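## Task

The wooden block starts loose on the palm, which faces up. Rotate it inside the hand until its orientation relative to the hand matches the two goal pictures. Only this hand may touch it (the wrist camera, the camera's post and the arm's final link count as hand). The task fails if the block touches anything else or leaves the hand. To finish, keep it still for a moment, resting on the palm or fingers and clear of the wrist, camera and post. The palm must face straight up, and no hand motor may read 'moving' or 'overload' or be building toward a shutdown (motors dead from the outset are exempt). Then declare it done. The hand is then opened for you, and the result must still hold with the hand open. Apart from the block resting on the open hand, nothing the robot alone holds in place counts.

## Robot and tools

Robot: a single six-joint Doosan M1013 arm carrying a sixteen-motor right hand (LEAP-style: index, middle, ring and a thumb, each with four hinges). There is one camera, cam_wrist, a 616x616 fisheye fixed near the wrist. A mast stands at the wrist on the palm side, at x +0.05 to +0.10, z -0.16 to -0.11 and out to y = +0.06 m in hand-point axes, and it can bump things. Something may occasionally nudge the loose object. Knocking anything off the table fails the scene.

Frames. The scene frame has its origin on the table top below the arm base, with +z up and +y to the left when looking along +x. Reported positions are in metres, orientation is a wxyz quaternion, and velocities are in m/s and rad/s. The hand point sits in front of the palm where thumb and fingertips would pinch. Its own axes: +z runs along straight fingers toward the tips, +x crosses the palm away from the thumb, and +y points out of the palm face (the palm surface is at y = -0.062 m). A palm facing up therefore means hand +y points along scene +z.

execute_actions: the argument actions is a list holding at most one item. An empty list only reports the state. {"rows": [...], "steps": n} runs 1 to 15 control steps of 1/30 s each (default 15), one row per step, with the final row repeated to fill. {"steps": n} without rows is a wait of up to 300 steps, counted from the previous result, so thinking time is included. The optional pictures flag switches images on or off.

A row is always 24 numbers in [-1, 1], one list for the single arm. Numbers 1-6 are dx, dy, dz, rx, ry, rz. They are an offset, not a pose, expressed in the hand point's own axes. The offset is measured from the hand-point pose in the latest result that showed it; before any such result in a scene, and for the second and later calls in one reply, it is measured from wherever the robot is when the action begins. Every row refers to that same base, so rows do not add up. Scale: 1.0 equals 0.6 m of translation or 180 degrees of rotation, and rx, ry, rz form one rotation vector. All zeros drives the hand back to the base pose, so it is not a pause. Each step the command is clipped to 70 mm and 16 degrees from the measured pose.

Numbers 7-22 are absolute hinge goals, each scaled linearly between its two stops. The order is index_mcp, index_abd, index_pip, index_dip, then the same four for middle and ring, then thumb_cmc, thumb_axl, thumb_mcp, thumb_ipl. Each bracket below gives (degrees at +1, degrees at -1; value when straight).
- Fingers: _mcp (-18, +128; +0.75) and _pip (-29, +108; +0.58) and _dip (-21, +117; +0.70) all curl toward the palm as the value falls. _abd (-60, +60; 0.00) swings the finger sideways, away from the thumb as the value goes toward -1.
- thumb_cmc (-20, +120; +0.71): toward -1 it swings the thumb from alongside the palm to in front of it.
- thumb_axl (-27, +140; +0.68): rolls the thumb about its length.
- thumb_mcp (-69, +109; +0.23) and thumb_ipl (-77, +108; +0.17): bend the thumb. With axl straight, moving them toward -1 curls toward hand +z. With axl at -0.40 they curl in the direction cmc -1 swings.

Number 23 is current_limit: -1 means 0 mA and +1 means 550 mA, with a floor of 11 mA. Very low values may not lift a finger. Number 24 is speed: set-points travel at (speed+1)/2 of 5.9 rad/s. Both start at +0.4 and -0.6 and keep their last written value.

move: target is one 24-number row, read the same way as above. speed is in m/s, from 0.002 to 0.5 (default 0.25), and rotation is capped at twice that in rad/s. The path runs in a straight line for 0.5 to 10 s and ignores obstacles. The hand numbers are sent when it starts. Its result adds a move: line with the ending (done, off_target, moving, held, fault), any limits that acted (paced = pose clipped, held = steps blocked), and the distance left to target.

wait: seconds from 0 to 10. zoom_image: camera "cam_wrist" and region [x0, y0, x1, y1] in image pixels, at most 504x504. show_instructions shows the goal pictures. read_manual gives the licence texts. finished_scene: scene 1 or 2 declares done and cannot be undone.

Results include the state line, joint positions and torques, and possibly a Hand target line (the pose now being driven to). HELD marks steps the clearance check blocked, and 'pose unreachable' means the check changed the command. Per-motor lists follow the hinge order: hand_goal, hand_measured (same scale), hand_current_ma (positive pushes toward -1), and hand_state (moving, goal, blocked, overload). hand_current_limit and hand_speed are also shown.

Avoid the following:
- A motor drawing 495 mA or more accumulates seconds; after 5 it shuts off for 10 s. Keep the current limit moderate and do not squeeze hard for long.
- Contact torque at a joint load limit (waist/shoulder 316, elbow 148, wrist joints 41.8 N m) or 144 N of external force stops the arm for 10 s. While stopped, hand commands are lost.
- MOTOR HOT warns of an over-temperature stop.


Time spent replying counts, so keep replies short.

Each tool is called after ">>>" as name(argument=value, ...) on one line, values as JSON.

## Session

>>> show_instructions()

>>> execute_actions(actions=[])

Reference images for this scene: goal picture from the wrist camera place, goal picture looking into the palm.

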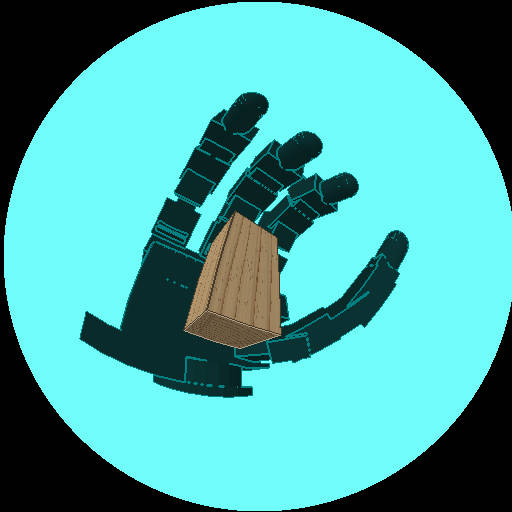

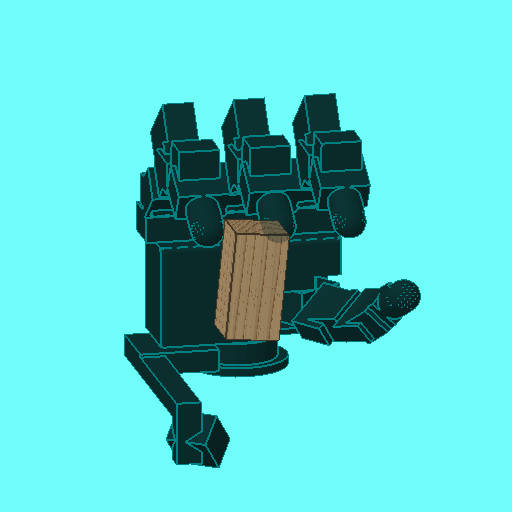

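Scene clock: 0.00 s of 4800.00 s.
end_effector_position=(+0.6955, +0.0140, +0.5356) hand_goal=(+0.046, +0.000, -0.008, +0.280, +0.046, +0.000, -0.008, +0.280, +0.046, +0.000, -0.008, +0.280, -0.104, +0.266, +0.032, -0.018) hand_measured=(+0.062, +0.000, -0.006, +0.282, +0.062, +0.000, -0.006, +0.282, +0.060, +0.000, -0.006, +0.282, -0.092, +0.270, +0.034, -0.016) hand_current_ma=(+86, +0, +13, +12, +84, +0, +15, +12, +84, +0, +13, +12, +66, +25, +11, +11) hand_state=(goal, goal, goal, goal, goal, goal, goal, goal, goal, goal, goal, goal, goal, goal, goal, goal) hand_current_limit=0.40 hand_speed=-0.60 end_effector_quat_wxyz=(+0.696, +0.703, +0.114, +0.091) end_effector_velocity=(-0.000, -0.000, -0.000) end_effector_angular_velocity=(-0.000, -0.000, -0.001)
Joint positions: [ 0.333  0.418  1.796 -1.532  1.597 -0.975]
Joint velocities: [-0.     0.     0.     0.     0.001  0.001]
Joint torques (N m, as the joint torque sensors report them, + toward a larger angle): no reading
Hand target: +0.696, +0.014, +0.536; +0.696, +0.703, +0.114, +0.091

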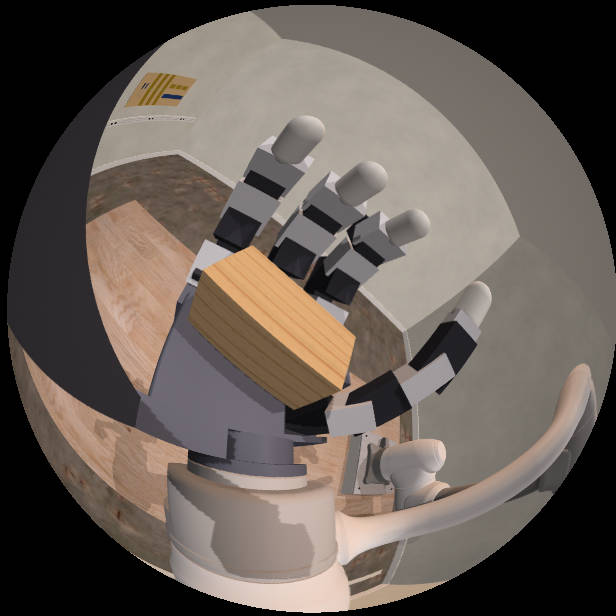

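>>> move(target=[0,0,0,0,0,0,0.1,0.1,-0.92,-0.35,0.3,0,0.2,0.3,0.15,0.6,-0.5,-0.35,0.1,-0.4,0.1,0.1,0.4,-0.7])

>>> move(target=[0,0,0,0,0,0,-0.15,0.3,-0.85,-0.3,0.3,0,0.2,0.3,0.0,0.6,-0.9,-0.35,0.1,-0.4,0.1,0.1,0.4,-0.8])

Scene clock: 12.60 s of 4800.00 s.
end_effector_position=(+0.6955, +0.0140, +0.5356) hand_goal=(+0.100, +0.100, -0.920, -0.350, +0.300, +0.000, +0.200, +0.300, +0.150, +0.600, -0.500, -0.350, +0.100, -0.400, +0.100, +0.100) hand_measured=(+0.104, +0.096, -0.920, -0.348, +0.308, +0.000, +0.200, +0.298, +0.154, +0.598, -0.498, -0.348, +0.106, -0.398, +0.102, +0.098) hand_current_ma=(+23, -14, +1, +11, +40, +0, -5, -14, +24, -10, +8, +11, +28, +15, +7, -9) hand_state=(goal, goal, goal, goal, goal, goal, goal, goal, goal, goal, goal, goal, goal, goal, goal, goal) hand_current_limit=0.40 hand_speed=-0.70 end_effector_quat_wxyz=(+0.696, +0.703, +0.114, +0.091) end_effector_velocity=(+0.000, +0.000, -0.000) end_effector_angular_velocity=(+0.000, +0.000, +0.001)
Joint positions: [ 0.333  0.418  1.796 -1.532  1.597 -0.975]
Joint velocities: [ 0.001 -0.     0.001 -0.    -0.001  0.   ]
Joint torques (N m, as the joint torque sensors report them, + toward a larger angle): [ -0.92 -72.54 -28.78  -1.83   1.84  -0.23]
Hand target: +0.696, +0.014, +0.536; +0.696, +0.703, +0.114, +0.091
Off the commanded pose: 0.000 m, 0 deg.
move: done

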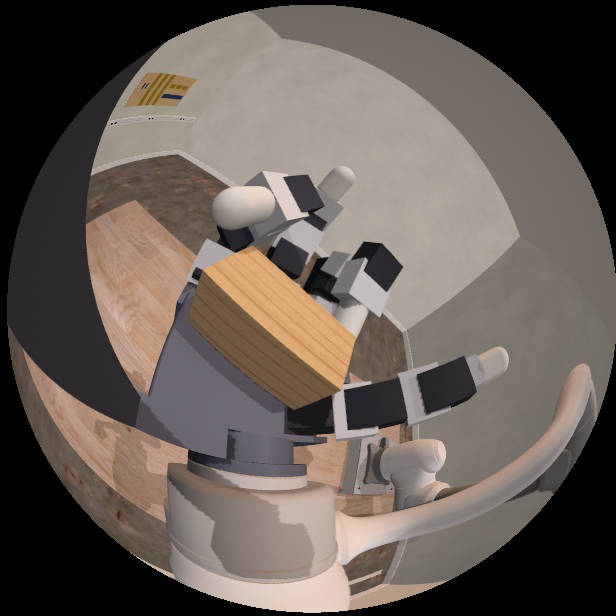

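Scene clock: 13.67 s of 4800.00 s.
end_effector_position=(+0.6955, +0.0140, +0.5356) hand_goal=(-0.150, +0.300, -0.850, -0.300, +0.300, +0.000, +0.200, +0.300, +0.000, +0.600, -0.900, -0.350, +0.100, -0.400, +0.100, +0.100) hand_measured=(-0.144, +0.296, -0.856, -0.304, +0.308, +0.000, +0.200, +0.298, +0.010, +0.598, -0.900, -0.348, +0.106, -0.398, +0.102, +0.098) hand_current_ma=(+37, -14, -41, -18, +40, +0, -5, -14, +61, -10, +4, +11, +28, +15, +7, -9) hand_state=(goal, goal, goal, goal, goal, goal, goal, goal, goal, goal, goal, goal, goal, goal, goal, goal) hand_current_limit=0.40 hand_speed=-0.80 end_effector_quat_wxyz=(+0.696, +0.703, +0.114, +0.091) end_effector_velocity=(+0.000, +0.000, -0.000) end_effector_angular_velocity=(-0.000, +0.002, +0.001)
Joint positions: [ 0.333  0.418  1.796 -1.532  1.597 -0.975]
Joint velocities: [ 0.     0.     0.001 -0.    -0.001 -0.001]
Joint torques (N m, as the joint torque sensors report them, + toward a larger angle): [ -1.47 -72.25 -28.9   -1.64   1.81  -0.17]
Hand target: +0.696, +0.014, +0.536; +0.696, +0.703, +0.114, +0.091
Off the commanded pose: 0.000 m, 0 deg.
move: done

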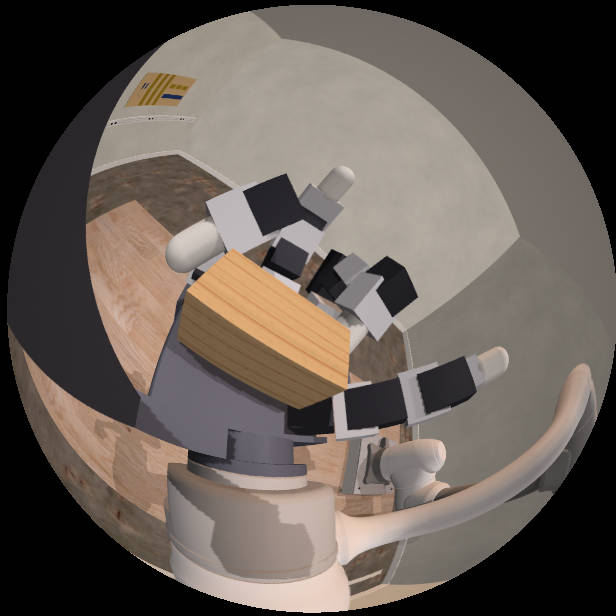

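>>> move(target=[0,0,0,0,0,0,0.1,-0.3,-0.85,-0.3,0.3,0,0.2,0.3,-0.1,0.0,-0.92,-0.4,-0.3,-0.4,0.1,0.1,0.4,-0.8])

>>> move(target=[0,0,0,0,0,0,0.3,0,0.2,0.3,0.3,0,0.2,0.3,-0.1,-0.5,-0.92,-0.4,-0.6,-0.4,0.1,0.1,0.4,-0.8])

Scene clock: 22.77 s of 4800.00 s.
end_effector_position=(+0.6955, +0.0140, +0.5356) hand_goal=(+0.100, -0.300, -0.850, -0.300, +0.300, +0.000, +0.200, +0.300, -0.100, +0.000, -0.920, -0.400, -0.300, -0.400, +0.100, +0.100) hand_measured=(+0.102, -0.296, -0.856, -0.304, +0.308, +0.000, +0.200, +0.298, -0.082, +0.282, -0.914, -0.398, -0.294, -0.398, +0.102, +0.098) hand_current_ma=(+11, +13, -39, -18, +40, +0, -5, -14, +106, +384, +30, +10, +38, +14, +9, -8) hand_state=(goal, goal, goal, goal, goal, goal, goal, goal, goal, blocked, goal, goal, goal, goal, goal, goal) hand_current_limit=0.40 hand_speed=-0.80 end_effector_quat_wxyz=(+0.696, +0.703, +0.114, +0.091) end_effector_velocity=(-0.001, -0.001, +0.000) end_effector_angular_velocity=(-0.000, -0.000, -0.003)
Joint positions: [ 0.333  0.418  1.796 -1.532  1.597 -0.975]
Joint velocities: [-0.001  0.     0.     0.001  0.002  0.   ]
Joint torques (N m, as the joint torque sensors report them, + toward a larger angle): [ -2.17 -72.13 -28.79  -1.8    1.61  -0.19]
Hand target: +0.696, +0.014, +0.536; +0.696, +0.703, +0.114, +0.091
Off the commanded pose: 0.000 m, 0 deg.
move: done

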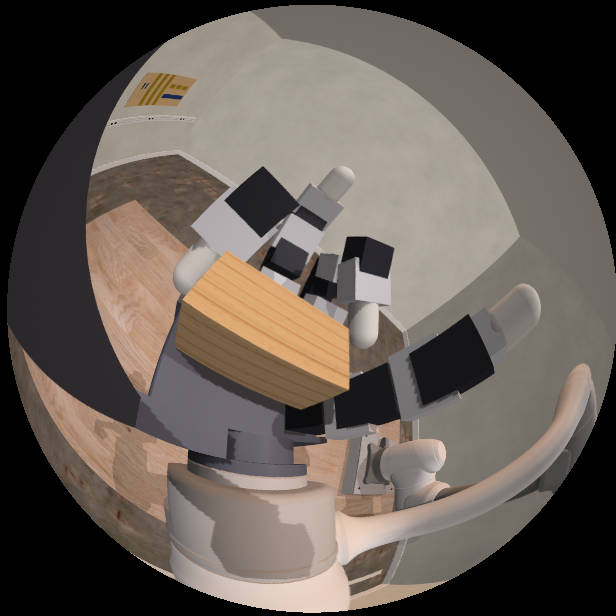

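Scene clock: 25.17 s of 4800.00 s.
end_effector_position=(+0.6955, +0.0140, +0.5356) hand_goal=(+0.300, +0.000, +0.200, +0.300, +0.300, +0.000, +0.200, +0.300, -0.100, -0.500, -0.920, -0.400, -0.600, -0.400, +0.100, +0.100) hand_measured=(+0.308, -0.004, +0.200, +0.298, +0.308, +0.000, +0.200, +0.298, -0.082, +0.280, -0.914, -0.398, -0.598, -0.398, +0.100, +0.098) hand_current_ma=(+41, -16, -5, -14, +40, +0, -5, -14, +106, +385, +30, +10, +12, +14, +3, -8) hand_state=(goal, goal, goal, goal, goal, goal, goal, goal, goal, blocked, goal, goal, goal, goal, goal, goal) hand_current_limit=0.40 hand_speed=-0.80 end_effector_quat_wxyz=(+0.696, +0.703, +0.114, +0.091) end_effector_velocity=(-0.000, +0.001, +0.000) end_effector_angular_velocity=(-0.001, +0.001, +0.001)
Joint positions: [ 0.333  0.418  1.796 -1.532  1.597 -0.975]
Joint velocities: [ 0.001 -0.     0.     0.     0.001 -0.001]
Joint torques (N m, as the joint torque sensors report them, + toward a larger angle): [ -1.94 -70.85 -29.15  -1.71   1.79  -0.23]
Hand target: +0.696, +0.014, +0.536; +0.696, +0.703, +0.114, +0.091
Off the commanded pose: 0.000 m, 0 deg.
move: done

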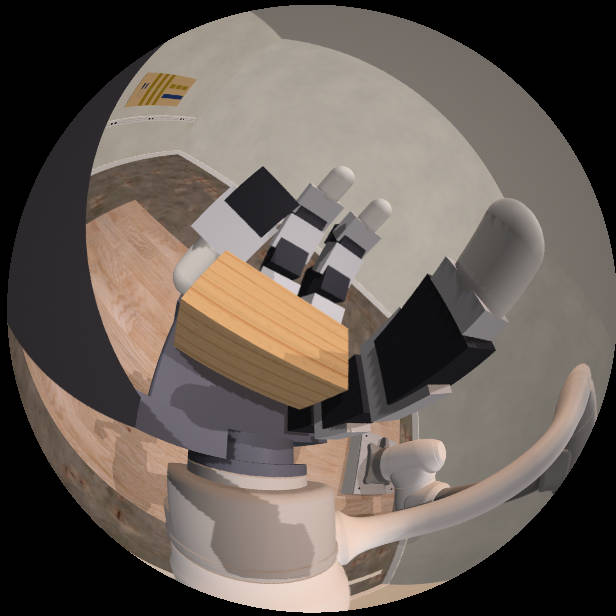

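>>> move(target=[0,0,0,0,0,0,0.4,0,0.2,0.3,0.4,0,0.2,0.3,0.25,0.3,-0.92,-0.4,-0.55,0.68,0.7,0.2,0.4,-0.7])

>>> move(target=[0,0,0,0,0,0,0.4,0,0.2,0.3,0.4,0,0.2,0.3,0.2,-0.1,-0.95,-0.4,-0.95,0.68,0.7,0.2,0.4,-0.8])

>>> move(target=[0,0,0,0,0,0,0.4,0,0.2,0.3,0.4,0,0.2,0.3,-0.1,-0.1,-0.85,-0.3,-0.95,0.68,0.2,0.2,0.4,-0.85])

Scene clock: 35.73 s of 4800.00 s.
end_effector_position=(+0.6955, +0.0140, +0.5356) hand_goal=(+0.400, +0.000, +0.200, +0.300, +0.400, +0.000, +0.200, +0.300, +0.250, +0.300, -0.920, -0.400, -0.550, +0.680, +0.700, +0.200) hand_measured=(+0.408, -0.004, +0.200, +0.298, +0.408, +0.000, +0.200, +0.298, +0.252, +0.298, -0.920, -0.398, -0.548, +0.678, +0.702, +0.200) hand_current_ma=(+45, -16, -3, -13, +44, +0, -3, -13, +17, -8, +1, +10, +10, -17, +12, -6) hand_state=(goal, goal, goal, goal, goal, goal, goal, goal, goal, goal, goal, goal, goal, goal, goal, goal) hand_current_limit=0.40 hand_speed=-0.70 end_effector_quat_wxyz=(+0.696, +0.703, +0.114, +0.091) end_effector_velocity=(-0.000, +0.000, -0.000) end_effector_angular_velocity=(+0.000, +0.001, -0.000)
Joint positions: [ 0.333  0.418  1.796 -1.532  1.597 -0.975]
Joint velocities: [ 0.    -0.     0.     0.001  0.    -0.   ]
Joint torques (N m, as the joint torque sensors report them, + toward a larger angle): [ -1.09 -69.78 -29.49  -1.59   1.54  -0.06]
Hand target: +0.696, +0.014, +0.536; +0.696, +0.703, +0.114, +0.091
Off the commanded pose: 0.000 m, 0 deg.
move: done

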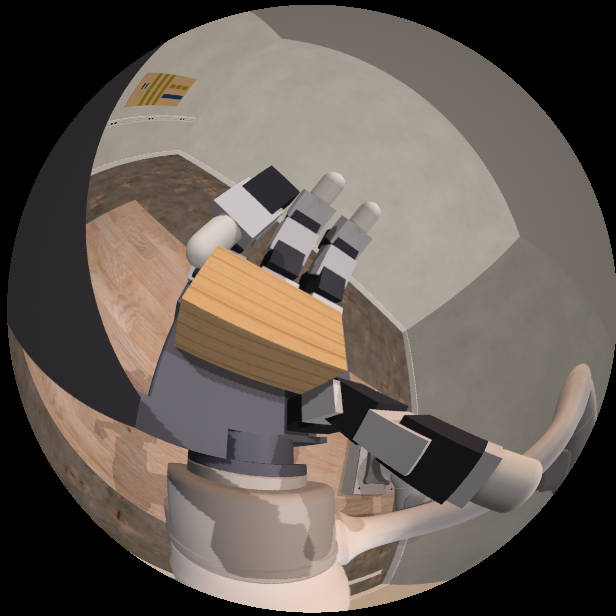

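Scene clock: 36.83 s of 4800.00 s.
end_effector_position=(+0.6955, +0.0140, +0.5356) hand_goal=(+0.400, +0.000, +0.200, +0.300, +0.400, +0.000, +0.200, +0.300, +0.200, -0.100, -0.950, -0.400, -0.950, +0.680, +0.700, +0.200) hand_measured=(+0.408, -0.004, +0.200, +0.298, +0.408, +0.000, +0.200, +0.298, +0.212, -0.096, -0.950, -0.398, -0.950, +0.680, +0.702, +0.200) hand_current_ma=(+45, -16, -3, -13, +44, +0, -3, -13, +72, +17, +1, +9, +0, +0, +13, -6) hand_state=(goal, goal, goal, goal, goal, goal, goal, goal, goal, goal, goal, goal, goal, goal, goal, goal) hand_current_limit=0.40 hand_speed=-0.80 end_effector_quat_wxyz=(+0.696, +0.703, +0.114, +0.091) end_effector_velocity=(+0.000, +0.001, +0.000) end_effector_angular_velocity=(+0.000, -0.000, +0.001)
Joint positions: [ 0.333  0.418  1.796 -1.532  1.597 -0.975]
Joint velocities: [ 0.001 -0.    -0.     0.    -0.    -0.   ]
Joint torques (N m, as the joint torque sensors report them, + toward a larger angle): [ -1.74 -71.09 -28.59  -1.83   1.6   -0.06]
Hand target: +0.696, +0.014, +0.536; +0.696, +0.703, +0.114, +0.091
Off the commanded pose: 0.000 m, 0 deg.
move: done

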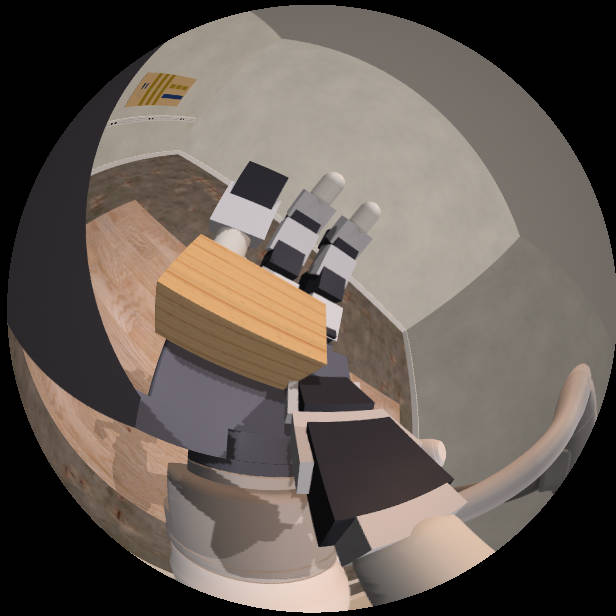

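Scene clock: 38.83 s of 4800.00 s.
end_effector_position=(+0.6955, +0.0140, +0.5356) hand_goal=(+0.400, +0.000, +0.200, +0.300, +0.400, +0.000, +0.200, +0.300, -0.100, -0.100, -0.850, -0.300, -0.950, +0.680, +0.200, +0.200) hand_measured=(+0.408, -0.004, +0.200, +0.298, +0.408, +0.000, +0.200, +0.298, -0.092, -0.096, -0.856, -0.304, -0.952, +0.680, +0.204, +0.200) hand_current_ma=(+45, -16, -3, -13, +44, +0, -3, -13, +51, +15, -26, -20, -14, +0, +23, -6) hand_state=(goal, goal, goal, goal, goal, goal, goal, goal, goal, goal, goal, goal, goal, goal, goal, goal) hand_current_limit=0.40 hand_speed=-0.85 end_effector_quat_wxyz=(+0.696, +0.703, +0.114, +0.091) end_effector_velocity=(+0.000, +0.000, +0.000) end_effector_angular_velocity=(+0.001, -0.001, -0.000)
Joint positions: [ 0.333  0.418  1.796 -1.532  1.597 -0.975]
Joint velocities: [ 0.001  0.    -0.001  0.001  0.001 -0.   ]
Joint torques (N m, as the joint torque sensors report them, + toward a larger angle): [ -2.15 -71.81 -29.54  -1.8    1.78  -0.26]
Hand target: +0.696, +0.014, +0.536; +0.696, +0.703, +0.114, +0.091
Off the commanded pose: 0.000 m, 0 deg.
move: done

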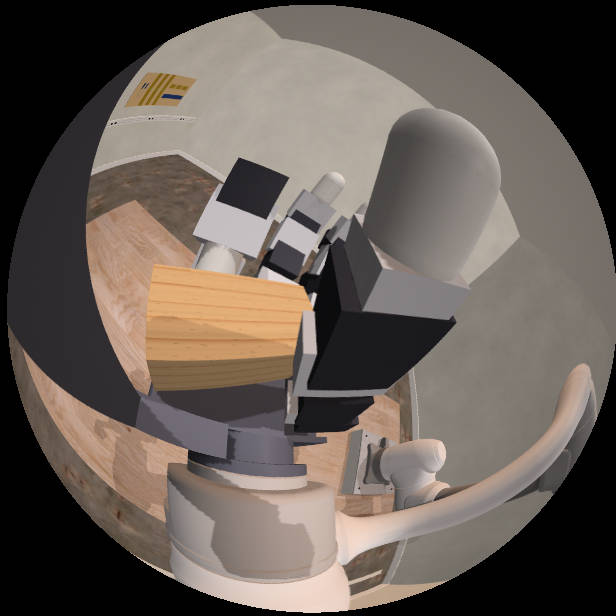

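>>> move(target=[0,0,0,0.11,0,0.05,0.2,0,0,0.3,0.2,0,0,0.3,-0.1,-0.2,-0.85,-0.3,-0.6,0.68,0.2,0.2,0.4,-0.8], speed=0.1)

Scene clock: 46.63 s of 4800.00 s.
end_effector_position=(+0.6955, +0.0142, +0.5356) hand_goal=(+0.200, +0.000, +0.000, +0.300, +0.200, +0.000, +0.000, +0.300, -0.100, -0.200, -0.850, -0.300, -0.600, +0.680, +0.200, +0.200) hand_measured=(+0.220, -0.002, +0.004, +0.298, +0.220, +0.000, +0.004, +0.298, -0.092, -0.196, -0.856, -0.304, -0.602, +0.680, +0.200, +0.200) hand_current_ma=(+112, -12, +23, -13, +110, +0, +25, -13, +48, +19, -26, -20, -6, +0, -1, -6) hand_state=(blocked, goal, goal, goal, goal, goal, goal, goal, goal, goal, goal, goal, goal, goal, goal, goal) hand_current_limit=0.40 hand_speed=-0.80 end_effector_quat_wxyz=(+0.556, +0.818, +0.073, +0.124) end_effector_velocity=(+0.000, -0.000, -0.000) end_effector_angular_velocity=(+0.006, -0.000, -0.000)
Joint positions: [ 0.349  0.353  1.695 -1.228  1.45  -0.994]
Joint velocities: [-0.    -0.001 -0.001  0.005 -0.002 -0.001]
Joint torques (N m, as the joint torque sensors report them, + toward a larger angle): [ -1.3  -68.6  -32.9   -0.64   1.1   -0.15]
Hand target: +0.696, +0.014, +0.536; +0.556, +0.818, +0.073, +0.124
Off the commanded pose: 0.000 m, 0 deg.
move: done

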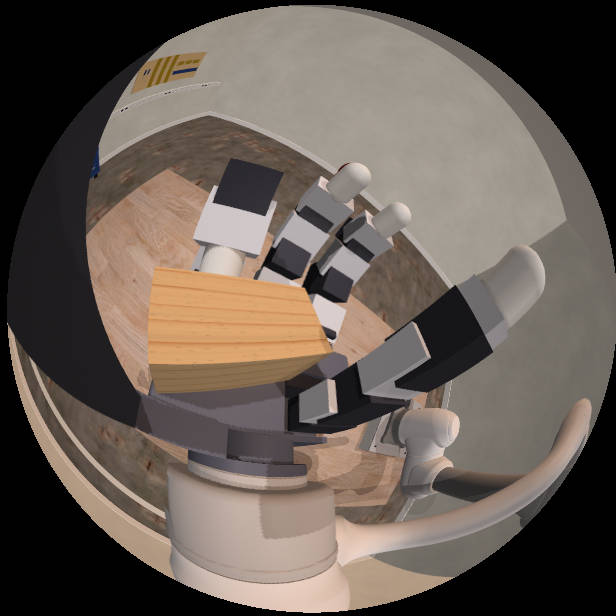

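>>> move(target=[0,0,0,0.03,0,0.04,0.2,0,0,0.3,0.2,0,0,0.3,-0.2,-0.1,-0.8,-0.25,-0.6,0.68,0.2,0.2,0.4,-0.88], speed=0.06)

Scene clock: 55.83 s of 4800.00 s.
end_effector_position=(+0.6956, +0.0143, +0.5356) hand_goal=(+0.200, +0.000, +0.000, +0.300, +0.200, +0.000, +0.000, +0.300, -0.200, -0.100, -0.800, -0.250, -0.600, +0.680, +0.200, +0.200) hand_measured=(+0.220, -0.002, +0.004, +0.298, +0.220, +0.000, +0.004, +0.298, -0.174, -0.104, -0.806, -0.256, -0.600, +0.680, +0.200, +0.200) hand_current_ma=(+112, -10, +23, -13, +110, +0, +25, -13, +154, -16, -28, -31, +1, +0, -4, -6) hand_state=(blocked, goal, goal, goal, goal, goal, goal, goal, blocked, goal, goal, goal, goal, goal, goal, goal) hand_current_limit=0.40 hand_speed=-0.88 end_effector_quat_wxyz=(+0.508, +0.847, +0.027, +0.155) end_effector_velocity=(-0.000, +0.001, -0.000) end_effector_angular_velocity=(+0.003, -0.001, +0.000)
Joint positions: [ 0.344  0.341  1.655 -1.145  1.411 -0.93 ]
Joint velocities: [ 0.001 -0.001  0.     0.002 -0.001  0.001]
Joint torques (N m, as the joint torque sensors report them, + toward a larger angle): [ -2.42 -70.   -34.57  -0.43   0.78  -0.16]
Hand target: +0.696, +0.014, +0.536; +0.508, +0.847, +0.027, +0.155
Off the commanded pose: 0.000 m, 0 deg.
move: done

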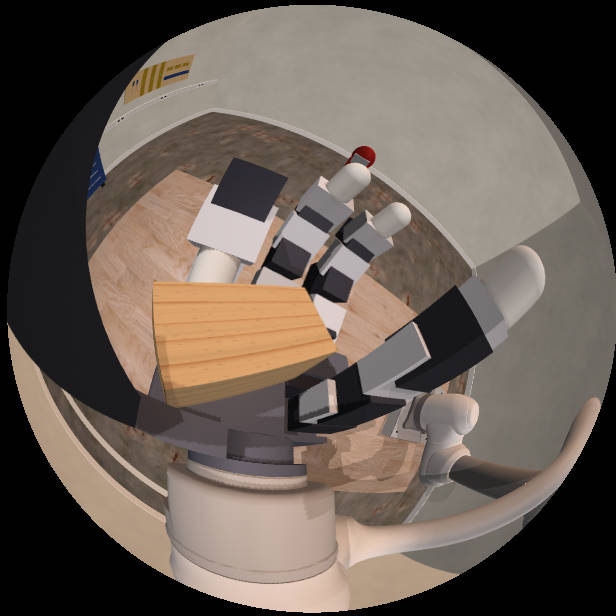

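>>> move(target=[0,0,0,0,0,0,-0.3,0.2,-0.6,-0.15,0.4,0,0.2,0.3,-0.2,-0.1,-0.8,-0.25,0.1,-0.4,0.1,0.1,0.4,-0.7])

>>> move(target=[0,0,0,0,0,0,-0.4,0.9,-0.85,-0.13,0.4,0,0.2,0.3,-0.25,-0.4,-0.75,-0.2,0.1,-0.4,0.1,0.1,0.4,-0.85])

Scene clock: 65.07 s of 4800.00 s.
end_effector_position=(+0.6956, +0.0143, +0.5356) hand_goal=(-0.300, +0.200, -0.600, -0.150, +0.400, +0.000, +0.200, +0.300, -0.200, -0.100, -0.800, -0.250, +0.100, -0.400, +0.100, +0.100) hand_measured=(-0.288, +0.198, -0.600, -0.148, +0.408, +0.000, +0.200, +0.298, -0.174, -0.104, -0.806, -0.256, +0.106, -0.396, +0.102, +0.102) hand_current_ma=(+63, -9, +5, +11, +49, +0, +1, -12, +154, -16, -28, -31, +35, +22, +13, +8) hand_state=(goal, goal, goal, goal, goal, goal, goal, goal, blocked, goal, goal, goal, goal, goal, goal, goal) hand_current_limit=0.40 hand_speed=-0.70 end_effector_quat_wxyz=(+0.508, +0.847, +0.027, +0.155) end_effector_velocity=(+0.000, -0.000, +0.000) end_effector_angular_velocity=(+0.001, -0.001, -0.000)
Joint positions: [ 0.344  0.341  1.655 -1.145  1.411 -0.93 ]
Joint velocities: [-0.001 -0.    -0.001  0.    -0.001 -0.   ]
Joint torques (N m, as the joint torque sensors report them, + toward a larger angle): [ -2.48 -69.7  -34.49  -0.47   1.19  -0.18]
Hand target: +0.696, +0.014, +0.536; +0.508, +0.847, +0.027, +0.155
Off the commanded pose: 0.000 m, 0 deg.
move: done

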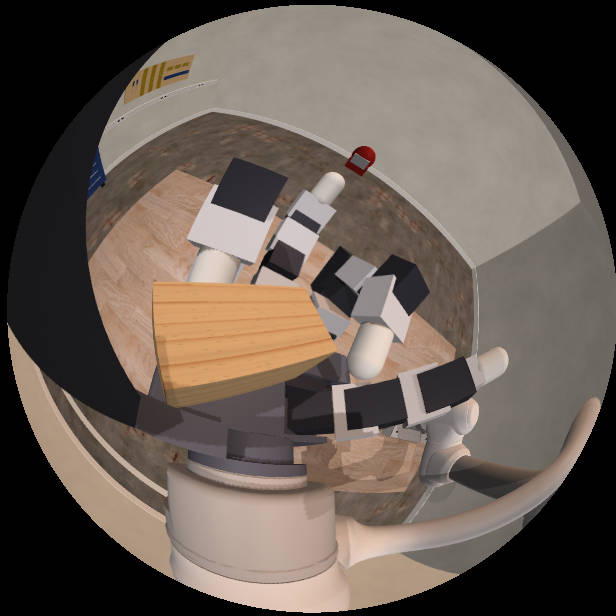

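Scene clock: 66.97 s of 4800.00 s.
end_effector_position=(+0.6956, +0.0143, +0.5356) hand_goal=(-0.400, +0.900, -0.850, -0.130, +0.400, +0.000, +0.200, +0.300, -0.250, -0.400, -0.750, -0.200, +0.100, -0.400, +0.100, +0.100) hand_measured=(-0.398, +0.866, -0.836, -0.124, +0.408, +0.000, +0.200, +0.298, -0.230, -0.396, -0.746, -0.210, +0.108, -0.396, +0.102, +0.102) hand_current_ma=(+11, -146, +83, +29, +49, +0, +1, -12, +119, +24, +22, -54, +43, +22, +13, +8) hand_state=(goal, blocked, goal, goal, goal, goal, goal, goal, goal, goal, goal, goal, goal, goal, goal, goal) hand_current_limit=0.40 hand_speed=-0.85 end_effector_quat_wxyz=(+0.508, +0.847, +0.027, +0.155) end_effector_velocity=(-0.000, -0.000, -0.000) end_effector_angular_velocity=(-0.001, +0.001, +0.000)
Joint positions: [ 0.344  0.341  1.655 -1.145  1.411 -0.93 ]
Joint velocities: [ 0.    -0.     0.001 -0.001  0.    -0.   ]
Joint torques (N m, as the joint torque sensors report them, + toward a larger angle): [ -0.97 -69.8  -34.43  -0.35   1.01  -0.36]
Hand target: +0.696, +0.014, +0.536; +0.508, +0.847, +0.027, +0.155
Off the commanded pose: 0.000 m, 0 deg.
move: done

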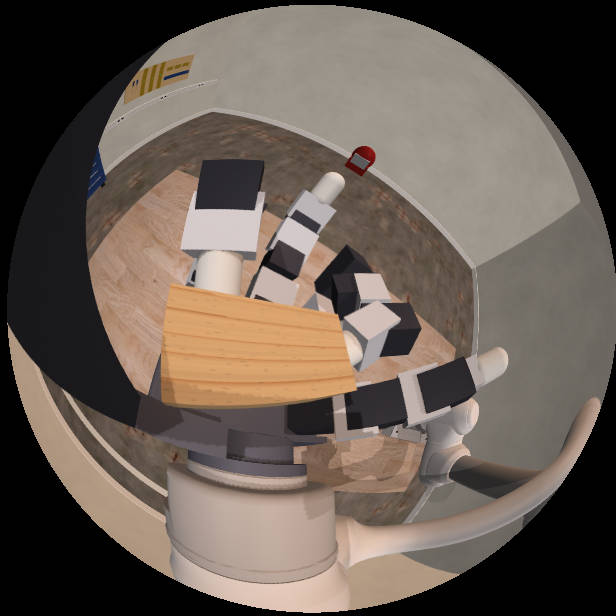

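>>> move(target=[0,0,0,0,0,-0.04,-0.3,0.2,-0.6,-0.15,0.4,0,0.2,0.3,-0.2,-0.3,-0.8,-0.25,0.0,0.68,0.7,0.2,0.4,-0.75], speed=0.1)

>>> move(target=[0,0,0,0,0,0,0.3,0,0,0.2,0.4,0,0.2,0.3,-0.2,-0.3,-0.8,-0.25,-0.8,0.68,0.7,0.2,0.4,-0.75])

>>> move(target=[0,0,0,0,0,0,0.3,0,0,0.2,0.4,0,0.2,0.3,-0.2,-0.3,-0.8,-0.25,-0.8,0.68,0,0.2,0.4,-0.8])

Scene clock: 82.73 s of 4800.00 s.
end_effector_position=(+0.6955, +0.0142, +0.5356) hand_goal=(-0.300, +0.200, -0.600, -0.150, +0.400, +0.000, +0.200, +0.300, -0.200, -0.300, -0.800, -0.250, +0.000, +0.680, +0.700, +0.200) hand_measured=(-0.298, +0.204, -0.604, -0.148, +0.410, +0.000, +0.200, +0.298, -0.196, -0.302, -0.800, -0.248, +0.016, +0.672, +0.700, +0.200) hand_current_ma=(+14, +22, -29, +10, +52, +0, +1, -12, +20, -14, -1, +7, +89, -50, +3, -7) hand_state=(goal, goal, goal, goal, goal, goal, goal, goal, goal, goal, goal, goal, goal, goal, goal, goal) hand_current_limit=0.40 hand_speed=-0.75 end_effector_quat_wxyz=(+0.517, +0.843, +0.081, +0.123) end_effector_velocity=(-0.000, -0.001, +0.000) end_effector_angular_velocity=(-0.000, +0.001, -0.002)
Joint positions: [ 0.347  0.329  1.68  -1.146  1.408 -1.042]
Joint velocities: [-0.001  0.    -0.     0.001  0.001 -0.001]
Joint torques (N m, as the joint torque sensors report them, + toward a larger angle): [ -1.79 -68.04 -34.18  -0.6    0.86  -0.26]
Hand target: +0.696, +0.014, +0.536; +0.517, +0.843, +0.081, +0.123
Off the commanded pose: 0.000 m, 0 deg.
move: done

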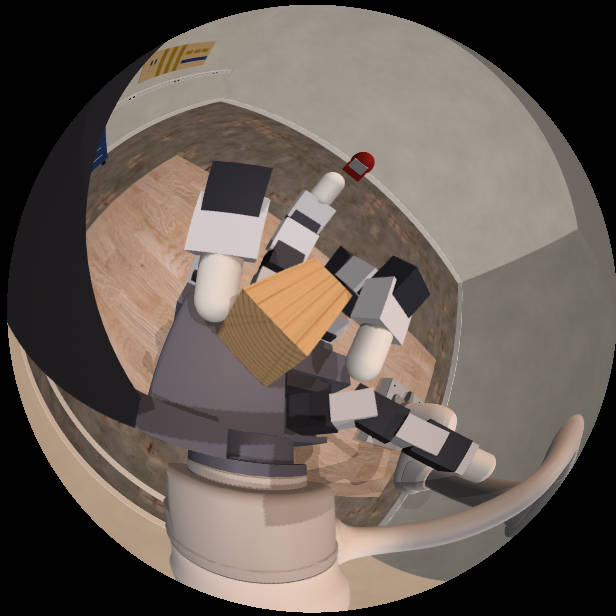

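Scene clock: 84.33 s of 4800.00 s.
end_effector_position=(+0.6955, +0.0142, +0.5356) hand_goal=(+0.300, +0.000, +0.000, +0.200, +0.400, +0.000, +0.200, +0.300, -0.200, -0.300, -0.800, -0.250, -0.800, +0.680, +0.700, +0.200) hand_measured=(+0.308, +0.004, +0.000, +0.198, +0.410, +0.000, +0.200, +0.298, -0.196, -0.302, -0.800, -0.248, -0.798, +0.678, +0.700, +0.200) hand_current_ma=(+47, +19, -3, -13, +53, +0, +1, -12, +20, -14, -1, +7, +9, -10, +3, -7) hand_state=(goal, goal, goal, goal, goal, goal, goal, goal, goal, goal, goal, goal, goal, goal, goal, goal) hand_current_limit=0.40 hand_speed=-0.75 end_effector_quat_wxyz=(+0.517, +0.843, +0.081, +0.123) end_effector_velocity=(-0.000, -0.000, -0.000) end_effector_angular_velocity=(-0.001, +0.000, -0.001)
Joint positions: [ 0.347  0.329  1.68  -1.146  1.408 -1.042]
Joint velocities: [-0.    -0.     0.    -0.     0.001  0.   ]
Joint torques (N m, as the joint torque sensors report them, + toward a larger angle): [ -2.22 -68.63 -34.    -0.24   1.2   -0.25]
Hand target: +0.696, +0.014, +0.536; +0.517, +0.843, +0.081, +0.123
Off the commanded pose: 0.000 m, 0 deg.
move: done

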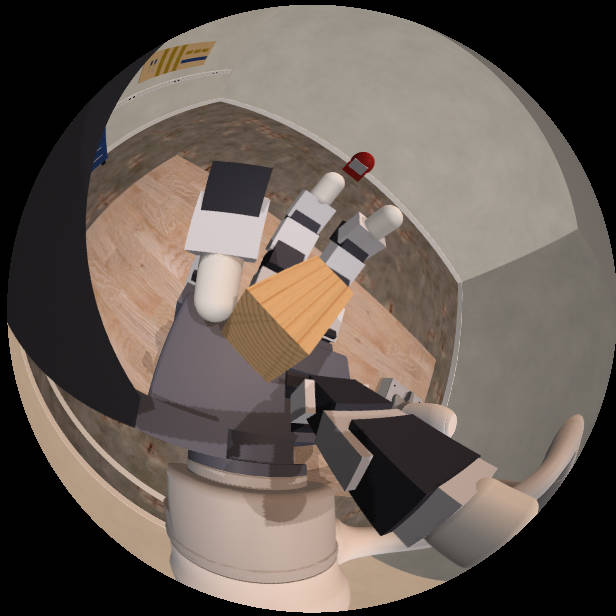

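Scene clock: 86.43 s of 4800.00 s.
end_effector_position=(+0.6955, +0.0142, +0.5356) hand_goal=(+0.300, +0.000, +0.000, +0.200, +0.400, +0.000, +0.200, +0.300, -0.200, -0.300, -0.800, -0.250, -0.800, +0.680, +0.000, +0.200) hand_measured=(+0.308, +0.004, +0.000, +0.198, +0.410, +0.000, +0.200, +0.298, -0.196, -0.302, -0.800, -0.248, -0.798, +0.678, -0.002, +0.200) hand_current_ma=(+47, +19, -3, -13, +53, +0, +1, -12, +20, -14, -1, +7, +8, -10, -14, -7) hand_state=(goal, goal, goal, goal, goal, goal, goal, goal, goal, goal, goal, goal, goal, goal, goal, goal) hand_current_limit=0.40 hand_speed=-0.80 end_effector_quat_wxyz=(+0.517, +0.843, +0.081, +0.123) end_effector_velocity=(+0.000, -0.001, +0.000) end_effector_angular_velocity=(+0.001, -0.001, -0.001)
Joint positions: [ 0.347  0.329  1.68  -1.146  1.408 -1.042]
Joint velocities: [-0.001  0.    -0.001  0.    -0.001  0.001]
Joint torques (N m, as the joint torque sensors report them, + toward a larger angle): [ -1.9  -67.5  -34.05  -0.56   1.    -0.12]
Hand target: +0.696, +0.014, +0.536; +0.517, +0.843, +0.081, +0.123
Off the commanded pose: 0.000 m, 0 deg.
move: done

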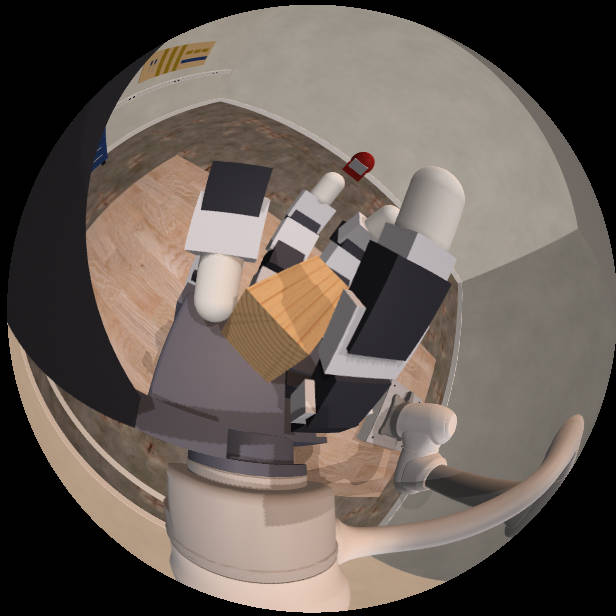

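>>> move(target=[0,0,0,-0.2,0,-0.042,0,0,0,0.2,0,0,0,0.2,-0.2,-0.3,-0.8,-0.25,-0.3,0.3,0.03,0,0.4,-0.85], speed=0.12)

Scene clock: 96.87 s of 4800.00 s.
end_effector_position=(+0.6955, +0.0140, +0.5356) hand_goal=(+0.000, +0.000, +0.000, +0.200, +0.000, +0.000, +0.000, +0.200, -0.200, -0.300, -0.800, -0.250, -0.300, +0.300, +0.030, +0.000) hand_measured=(+0.012, +0.004, +0.000, +0.198, +0.010, +0.000, +0.002, +0.202, -0.198, -0.302, -0.800, -0.248, -0.300, +0.302, +0.028, +0.000) hand_current_ma=(+60, +15, -2, -13, +60, +0, +11, +12, +13, -14, -1, +7, +4, +19, -19, +6) hand_state=(goal, goal, goal, goal, goal, goal, goal, goal, goal, goal, goal, goal, goal, goal, goal, goal) hand_current_limit=0.40 hand_speed=-0.85 end_effector_quat_wxyz=(+0.759, +0.635, +0.093, +0.108) end_effector_velocity=(+0.000, +0.000, +0.000) end_effector_angular_velocity=(-0.007, -0.001, +0.001)
Joint positions: [ 0.304  0.467  1.822 -1.692  1.697 -0.883]
Joint velocities: [-0.001  0.001  0.001 -0.007  0.003  0.001]
Joint torques (N m, as the joint torque sensors report them, + toward a larger angle): [  0.84 -75.61 -27.64  -2.3    1.48  -0.26]
Hand target: +0.696, +0.014, +0.536; +0.759, +0.635, +0.093, +0.108
Off the commanded pose: 0.000 m, 0 deg.
move: done

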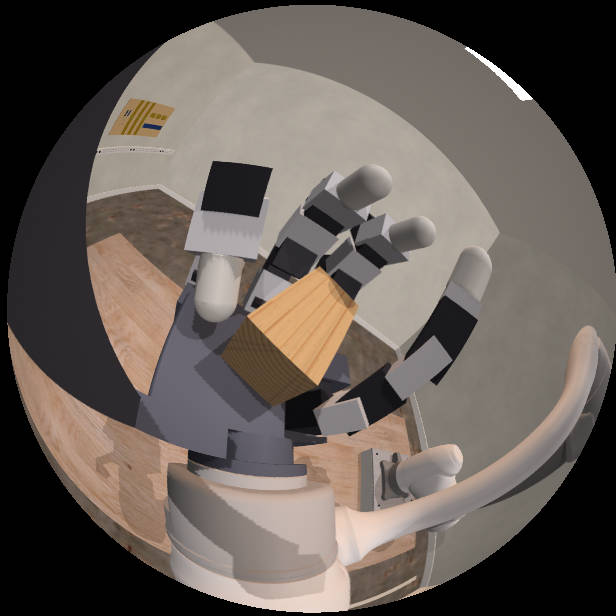

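>>> move(target=[0,0,0,0.056,0,0,0.15,-0.5,-0.92,-0.35,0.2,0,0,0.2,-0.2,-0.3,-0.8,-0.25,0.1,-0.4,0.1,0.1,0.4,-0.7], speed=0.12)

>>> move(target=[0,0,0,0,0,0,0.1,0.4,-0.92,-0.35,0.2,0,0,0.2,-0.2,-0.3,-0.8,-0.25,0.1,-0.4,0.1,0.1,0.4,-0.82])

Scene clock: 107.53 s of 4800.00 s.
end_effector_position=(+0.6955, +0.0140, +0.5356) hand_goal=(+0.150, -0.500, -0.920, -0.350, +0.200, +0.000, +0.000, +0.200, -0.200, -0.300, -0.800, -0.250, +0.100, -0.400, +0.100, +0.100) hand_measured=(+0.162, -0.498, -0.920, -0.348, +0.206, -0.002, -0.002, +0.200, -0.198, -0.302, -0.800, -0.248, +0.106, -0.398, +0.102, +0.098) hand_current_ma=(+68, +13, +3, +11, +29, -14, -12, -1, +13, -14, -1, +7, +29, +14, +8, -9) hand_state=(goal, goal, goal, goal, goal, goal, goal, goal, goal, goal, goal, goal, goal, goal, goal, goal) hand_current_limit=0.40 hand_speed=-0.70 end_effector_quat_wxyz=(+0.700, +0.700, +0.102, +0.099) end_effector_velocity=(+0.000, +0.000, -0.000) end_effector_angular_velocity=(-0.000, -0.000, +0.001)
Joint positions: [ 0.331  0.426  1.791 -1.542  1.607 -0.946]
Joint velocities: [ 0.    -0.     0.001 -0.001 -0.001  0.001]
Joint torques (N m, as the joint torque sensors report them, + toward a larger angle): [ -1.78 -71.38 -28.7   -1.89   1.76  -0.39]
Hand target: +0.696, +0.014, +0.536; +0.700, +0.700, +0.102, +0.099
Off the commanded pose: 0.000 m, 0 deg.
move: done

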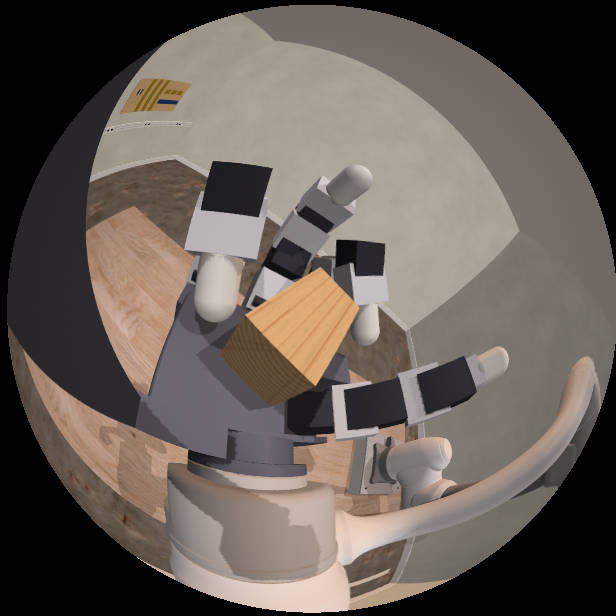

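Scene clock: 109.57 s of 4800.00 s.
end_effector_position=(+0.6955, +0.0140, +0.5356) hand_goal=(+0.100, +0.400, -0.920, -0.350, +0.200, +0.000, +0.000, +0.200, -0.200, -0.300, -0.800, -0.250, +0.100, -0.400, +0.100, +0.100) hand_measured=(+0.112, +0.396, -0.920, -0.348, +0.206, -0.002, -0.002, +0.200, -0.198, -0.302, -0.800, -0.248, +0.106, -0.398, +0.102, +0.098) hand_current_ma=(+62, -18, -2, +9, +29, -14, -12, -1, +13, -14, -1, +7, +29, +14, +8, -9) hand_state=(goal, goal, goal, goal, goal, goal, goal, goal, goal, goal, goal, goal, goal, goal, goal, goal) hand_current_limit=0.40 hand_speed=-0.82 end_effector_quat_wxyz=(+0.700, +0.700, +0.102, +0.099) end_effector_velocity=(-0.000, -0.001, -0.000) end_effector_angular_velocity=(-0.001, +0.000, -0.002)
Joint positions: [ 0.331  0.426  1.791 -1.542  1.607 -0.946]
Joint velocities: [-0.001  0.     0.001 -0.     0.001  0.   ]
Joint torques (N m, as the joint torque sensors report them, + toward a larger angle): [ -1.96 -72.2  -29.3   -1.84   1.51  -0.22]
Hand target: +0.696, +0.014, +0.536; +0.700, +0.700, +0.102, +0.099
Off the commanded pose: 0.000 m, 0 deg.
move: done

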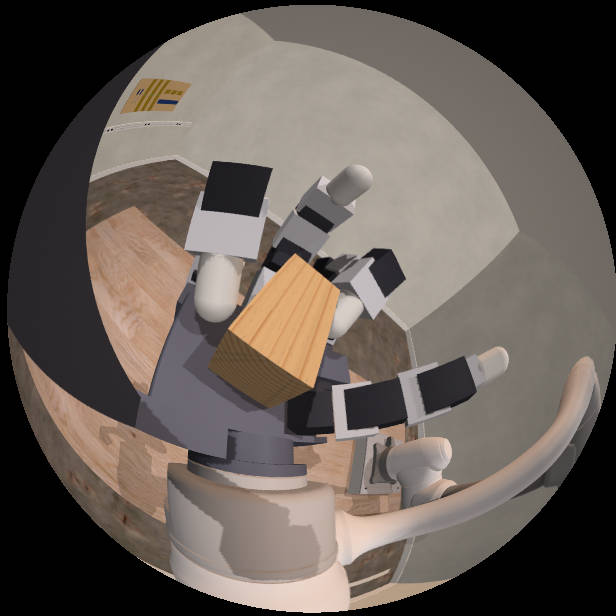

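>>> move(target=[0,0,0,0,0,0,0.1,0.78,-0.92,-0.35,0.3,0,0.1,0.2,-0.2,-0.3,-0.8,-0.25,0.1,-0.4,0.1,0.1,0.4,-0.85])

Scene clock: 115.23 s of 4800.00 s.
end_effector_position=(+0.6955, +0.0140, +0.5356) hand_goal=(+0.100, +0.780, -0.920, -0.350, +0.300, +0.000, +0.100, +0.200, -0.200, -0.300, -0.800, -0.250, +0.100, -0.400, +0.100, +0.100) hand_measured=(+0.112, +0.776, -0.920, -0.348, +0.306, -0.002, +0.098, +0.200, -0.198, -0.302, -0.800, -0.248, +0.106, -0.398, +0.102, +0.098) hand_current_ma=(+60, -15, -2, +9, +37, -14, -8, -1, +13, -14, -1, +7, +29, +14, +8, -9) hand_state=(goal, goal, goal, goal, goal, goal, goal, goal, goal, goal, goal, goal, goal, goal, goal, goal) hand_current_limit=0.40 hand_speed=-0.85 end_effector_quat_wxyz=(+0.700, +0.700, +0.102, +0.099) end_effector_velocity=(+0.000, +0.000, +0.000) end_effector_angular_velocity=(+0.000, -0.001, +0.002)
Joint positions: [ 0.331  0.426  1.791 -1.542  1.607 -0.946]
Joint velocities: [ 0.    -0.    -0.    -0.001 -0.001  0.   ]
Joint torques (N m, as the joint torque sensors report them, + toward a larger angle): [ -1.06 -71.91 -29.34  -1.76   1.57  -0.22]
Hand target: +0.696, +0.014, +0.536; +0.700, +0.700, +0.102, +0.099
Off the commanded pose: 0.000 m, 0 deg.
move: done

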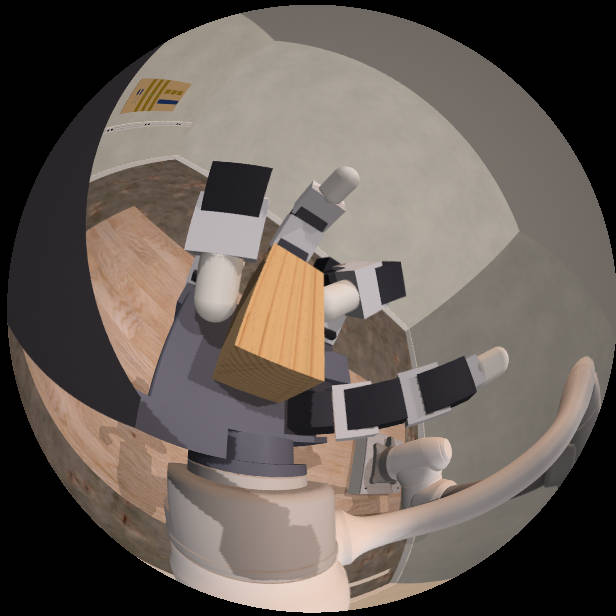

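This closely matches the goal, so I'm releasing the fingers.

>>> move(target=[0,0,0,0,0,0,0.12,0,-0.85,-0.3,0.3,0,0.1,0.2,-0.15,0.1,-0.8,-0.25,0.1,-0.4,0.1,0.1,0.4,-0.7])

>>> move(target=[0,0,0,0,0,0,0.4,0,0.3,0.4,0.4,0,0.3,0.4,0.4,0,0.3,0.4,0.2,0.27,0.03,0,0.4,-0.6])

Scene clock: 122.90 s of 4800.00 s.
end_effector_position=(+0.6955, +0.0140, +0.5356) hand_goal=(+0.120, +0.000, -0.850, -0.300, +0.300, +0.000, +0.100, +0.200, -0.150, +0.100, -0.800, -0.250, +0.100, -0.400, +0.100, +0.100) hand_measured=(+0.122, +0.004, -0.856, -0.304, +0.306, -0.002, +0.098, +0.200, -0.150, +0.098, -0.800, -0.248, +0.106, -0.398, +0.102, +0.098) hand_current_ma=(+12, +15, -35, -19, +37, -14, -8, -1, -4, -13, -1, +7, +29, +14, +8, -9) hand_state=(goal, goal, goal, goal, goal, goal, goal, goal, goal, goal, goal, goal, goal, goal, goal, goal) hand_current_limit=0.40 hand_speed=-0.70 end_effector_quat_wxyz=(+0.700, +0.700, +0.102, +0.099) end_effector_velocity=(+0.000, -0.001, +0.000) end_effector_angular_velocity=(-0.000, -0.001, -0.001)
Joint positions: [ 0.331  0.426  1.791 -1.542  1.607 -0.946]
Joint velocities: [-0.001 -0.    -0.001 -0.     0.    -0.   ]
Joint torques (N m, as the joint torque sensors report them, + toward a larger angle): [ -1.73 -72.53 -28.85  -1.73   1.69  -0.23]
Hand target: +0.696, +0.014, +0.536; +0.700, +0.700, +0.102, +0.099
Off the commanded pose: 0.000 m, 0 deg.
move: done

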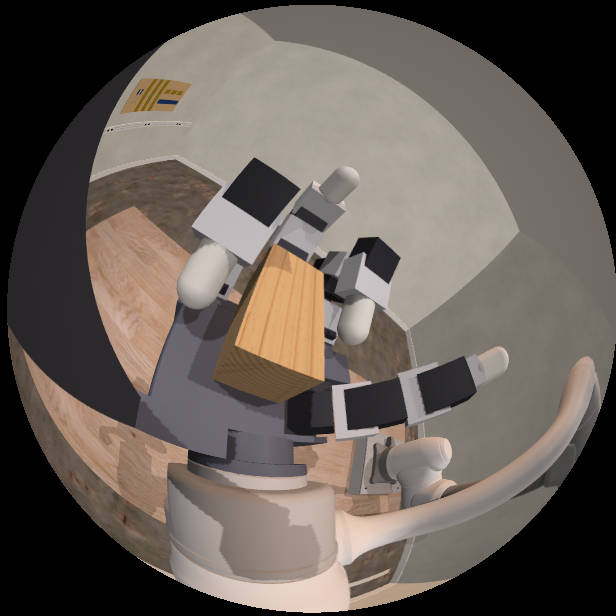

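Scene clock: 124.33 s of 4800.00 s.
end_effector_position=(+0.6955, +0.0140, +0.5356) hand_goal=(+0.400, +0.000, +0.300, +0.400, +0.400, +0.000, +0.300, +0.400, +0.400, +0.000, +0.300, +0.400, +0.200, +0.270, +0.030, +0.000) hand_measured=(+0.408, +0.004, +0.300, +0.398, +0.408, -0.002, +0.300, +0.398, +0.408, +0.002, +0.300, +0.398, +0.206, +0.270, +0.034, +0.002) hand_current_ma=(+47, +15, -2, -13, +47, -14, -2, -13, +46, +14, -2, -13, +33, -5, +31, +15) hand_state=(goal, goal, goal, goal, goal, goal, goal, goal, goal, goal, goal, goal, goal, goal, goal, goal) hand_current_limit=0.40 hand_speed=-0.60 end_effector_quat_wxyz=(+0.700, +0.700, +0.102, +0.099) end_effector_velocity=(-0.000, +0.001, -0.000) end_effector_angular_velocity=(-0.001, +0.002, +0.002)
Joint positions: [ 0.331  0.426  1.791 -1.542  1.607 -0.946]
Joint velocities: [ 0.001  0.     0.001 -0.001  0.    -0.001]
Joint torques (N m, as the joint torque sensors report them, + toward a larger angle): [ -2.1  -71.28 -29.02  -2.12   1.64  -0.43]
Hand target: +0.696, +0.014, +0.536; +0.700, +0.700, +0.102, +0.099
Off the commanded pose: 0.000 m, 0 deg.
move: done

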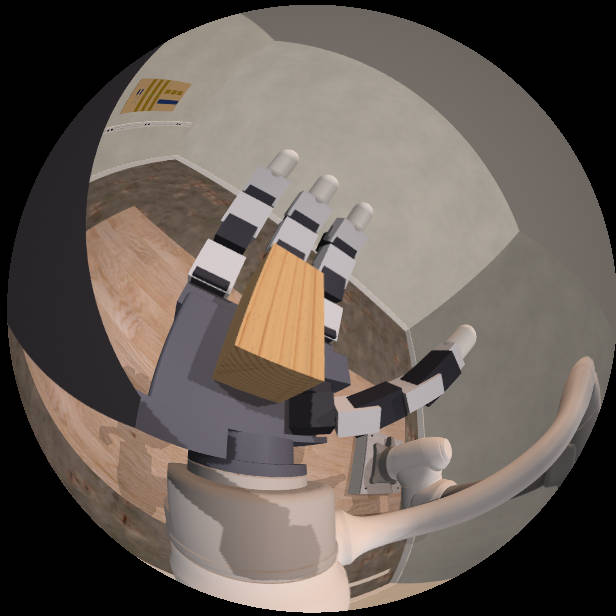

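>>> finished_scene(scene=2)

The scene is finished: the task was done.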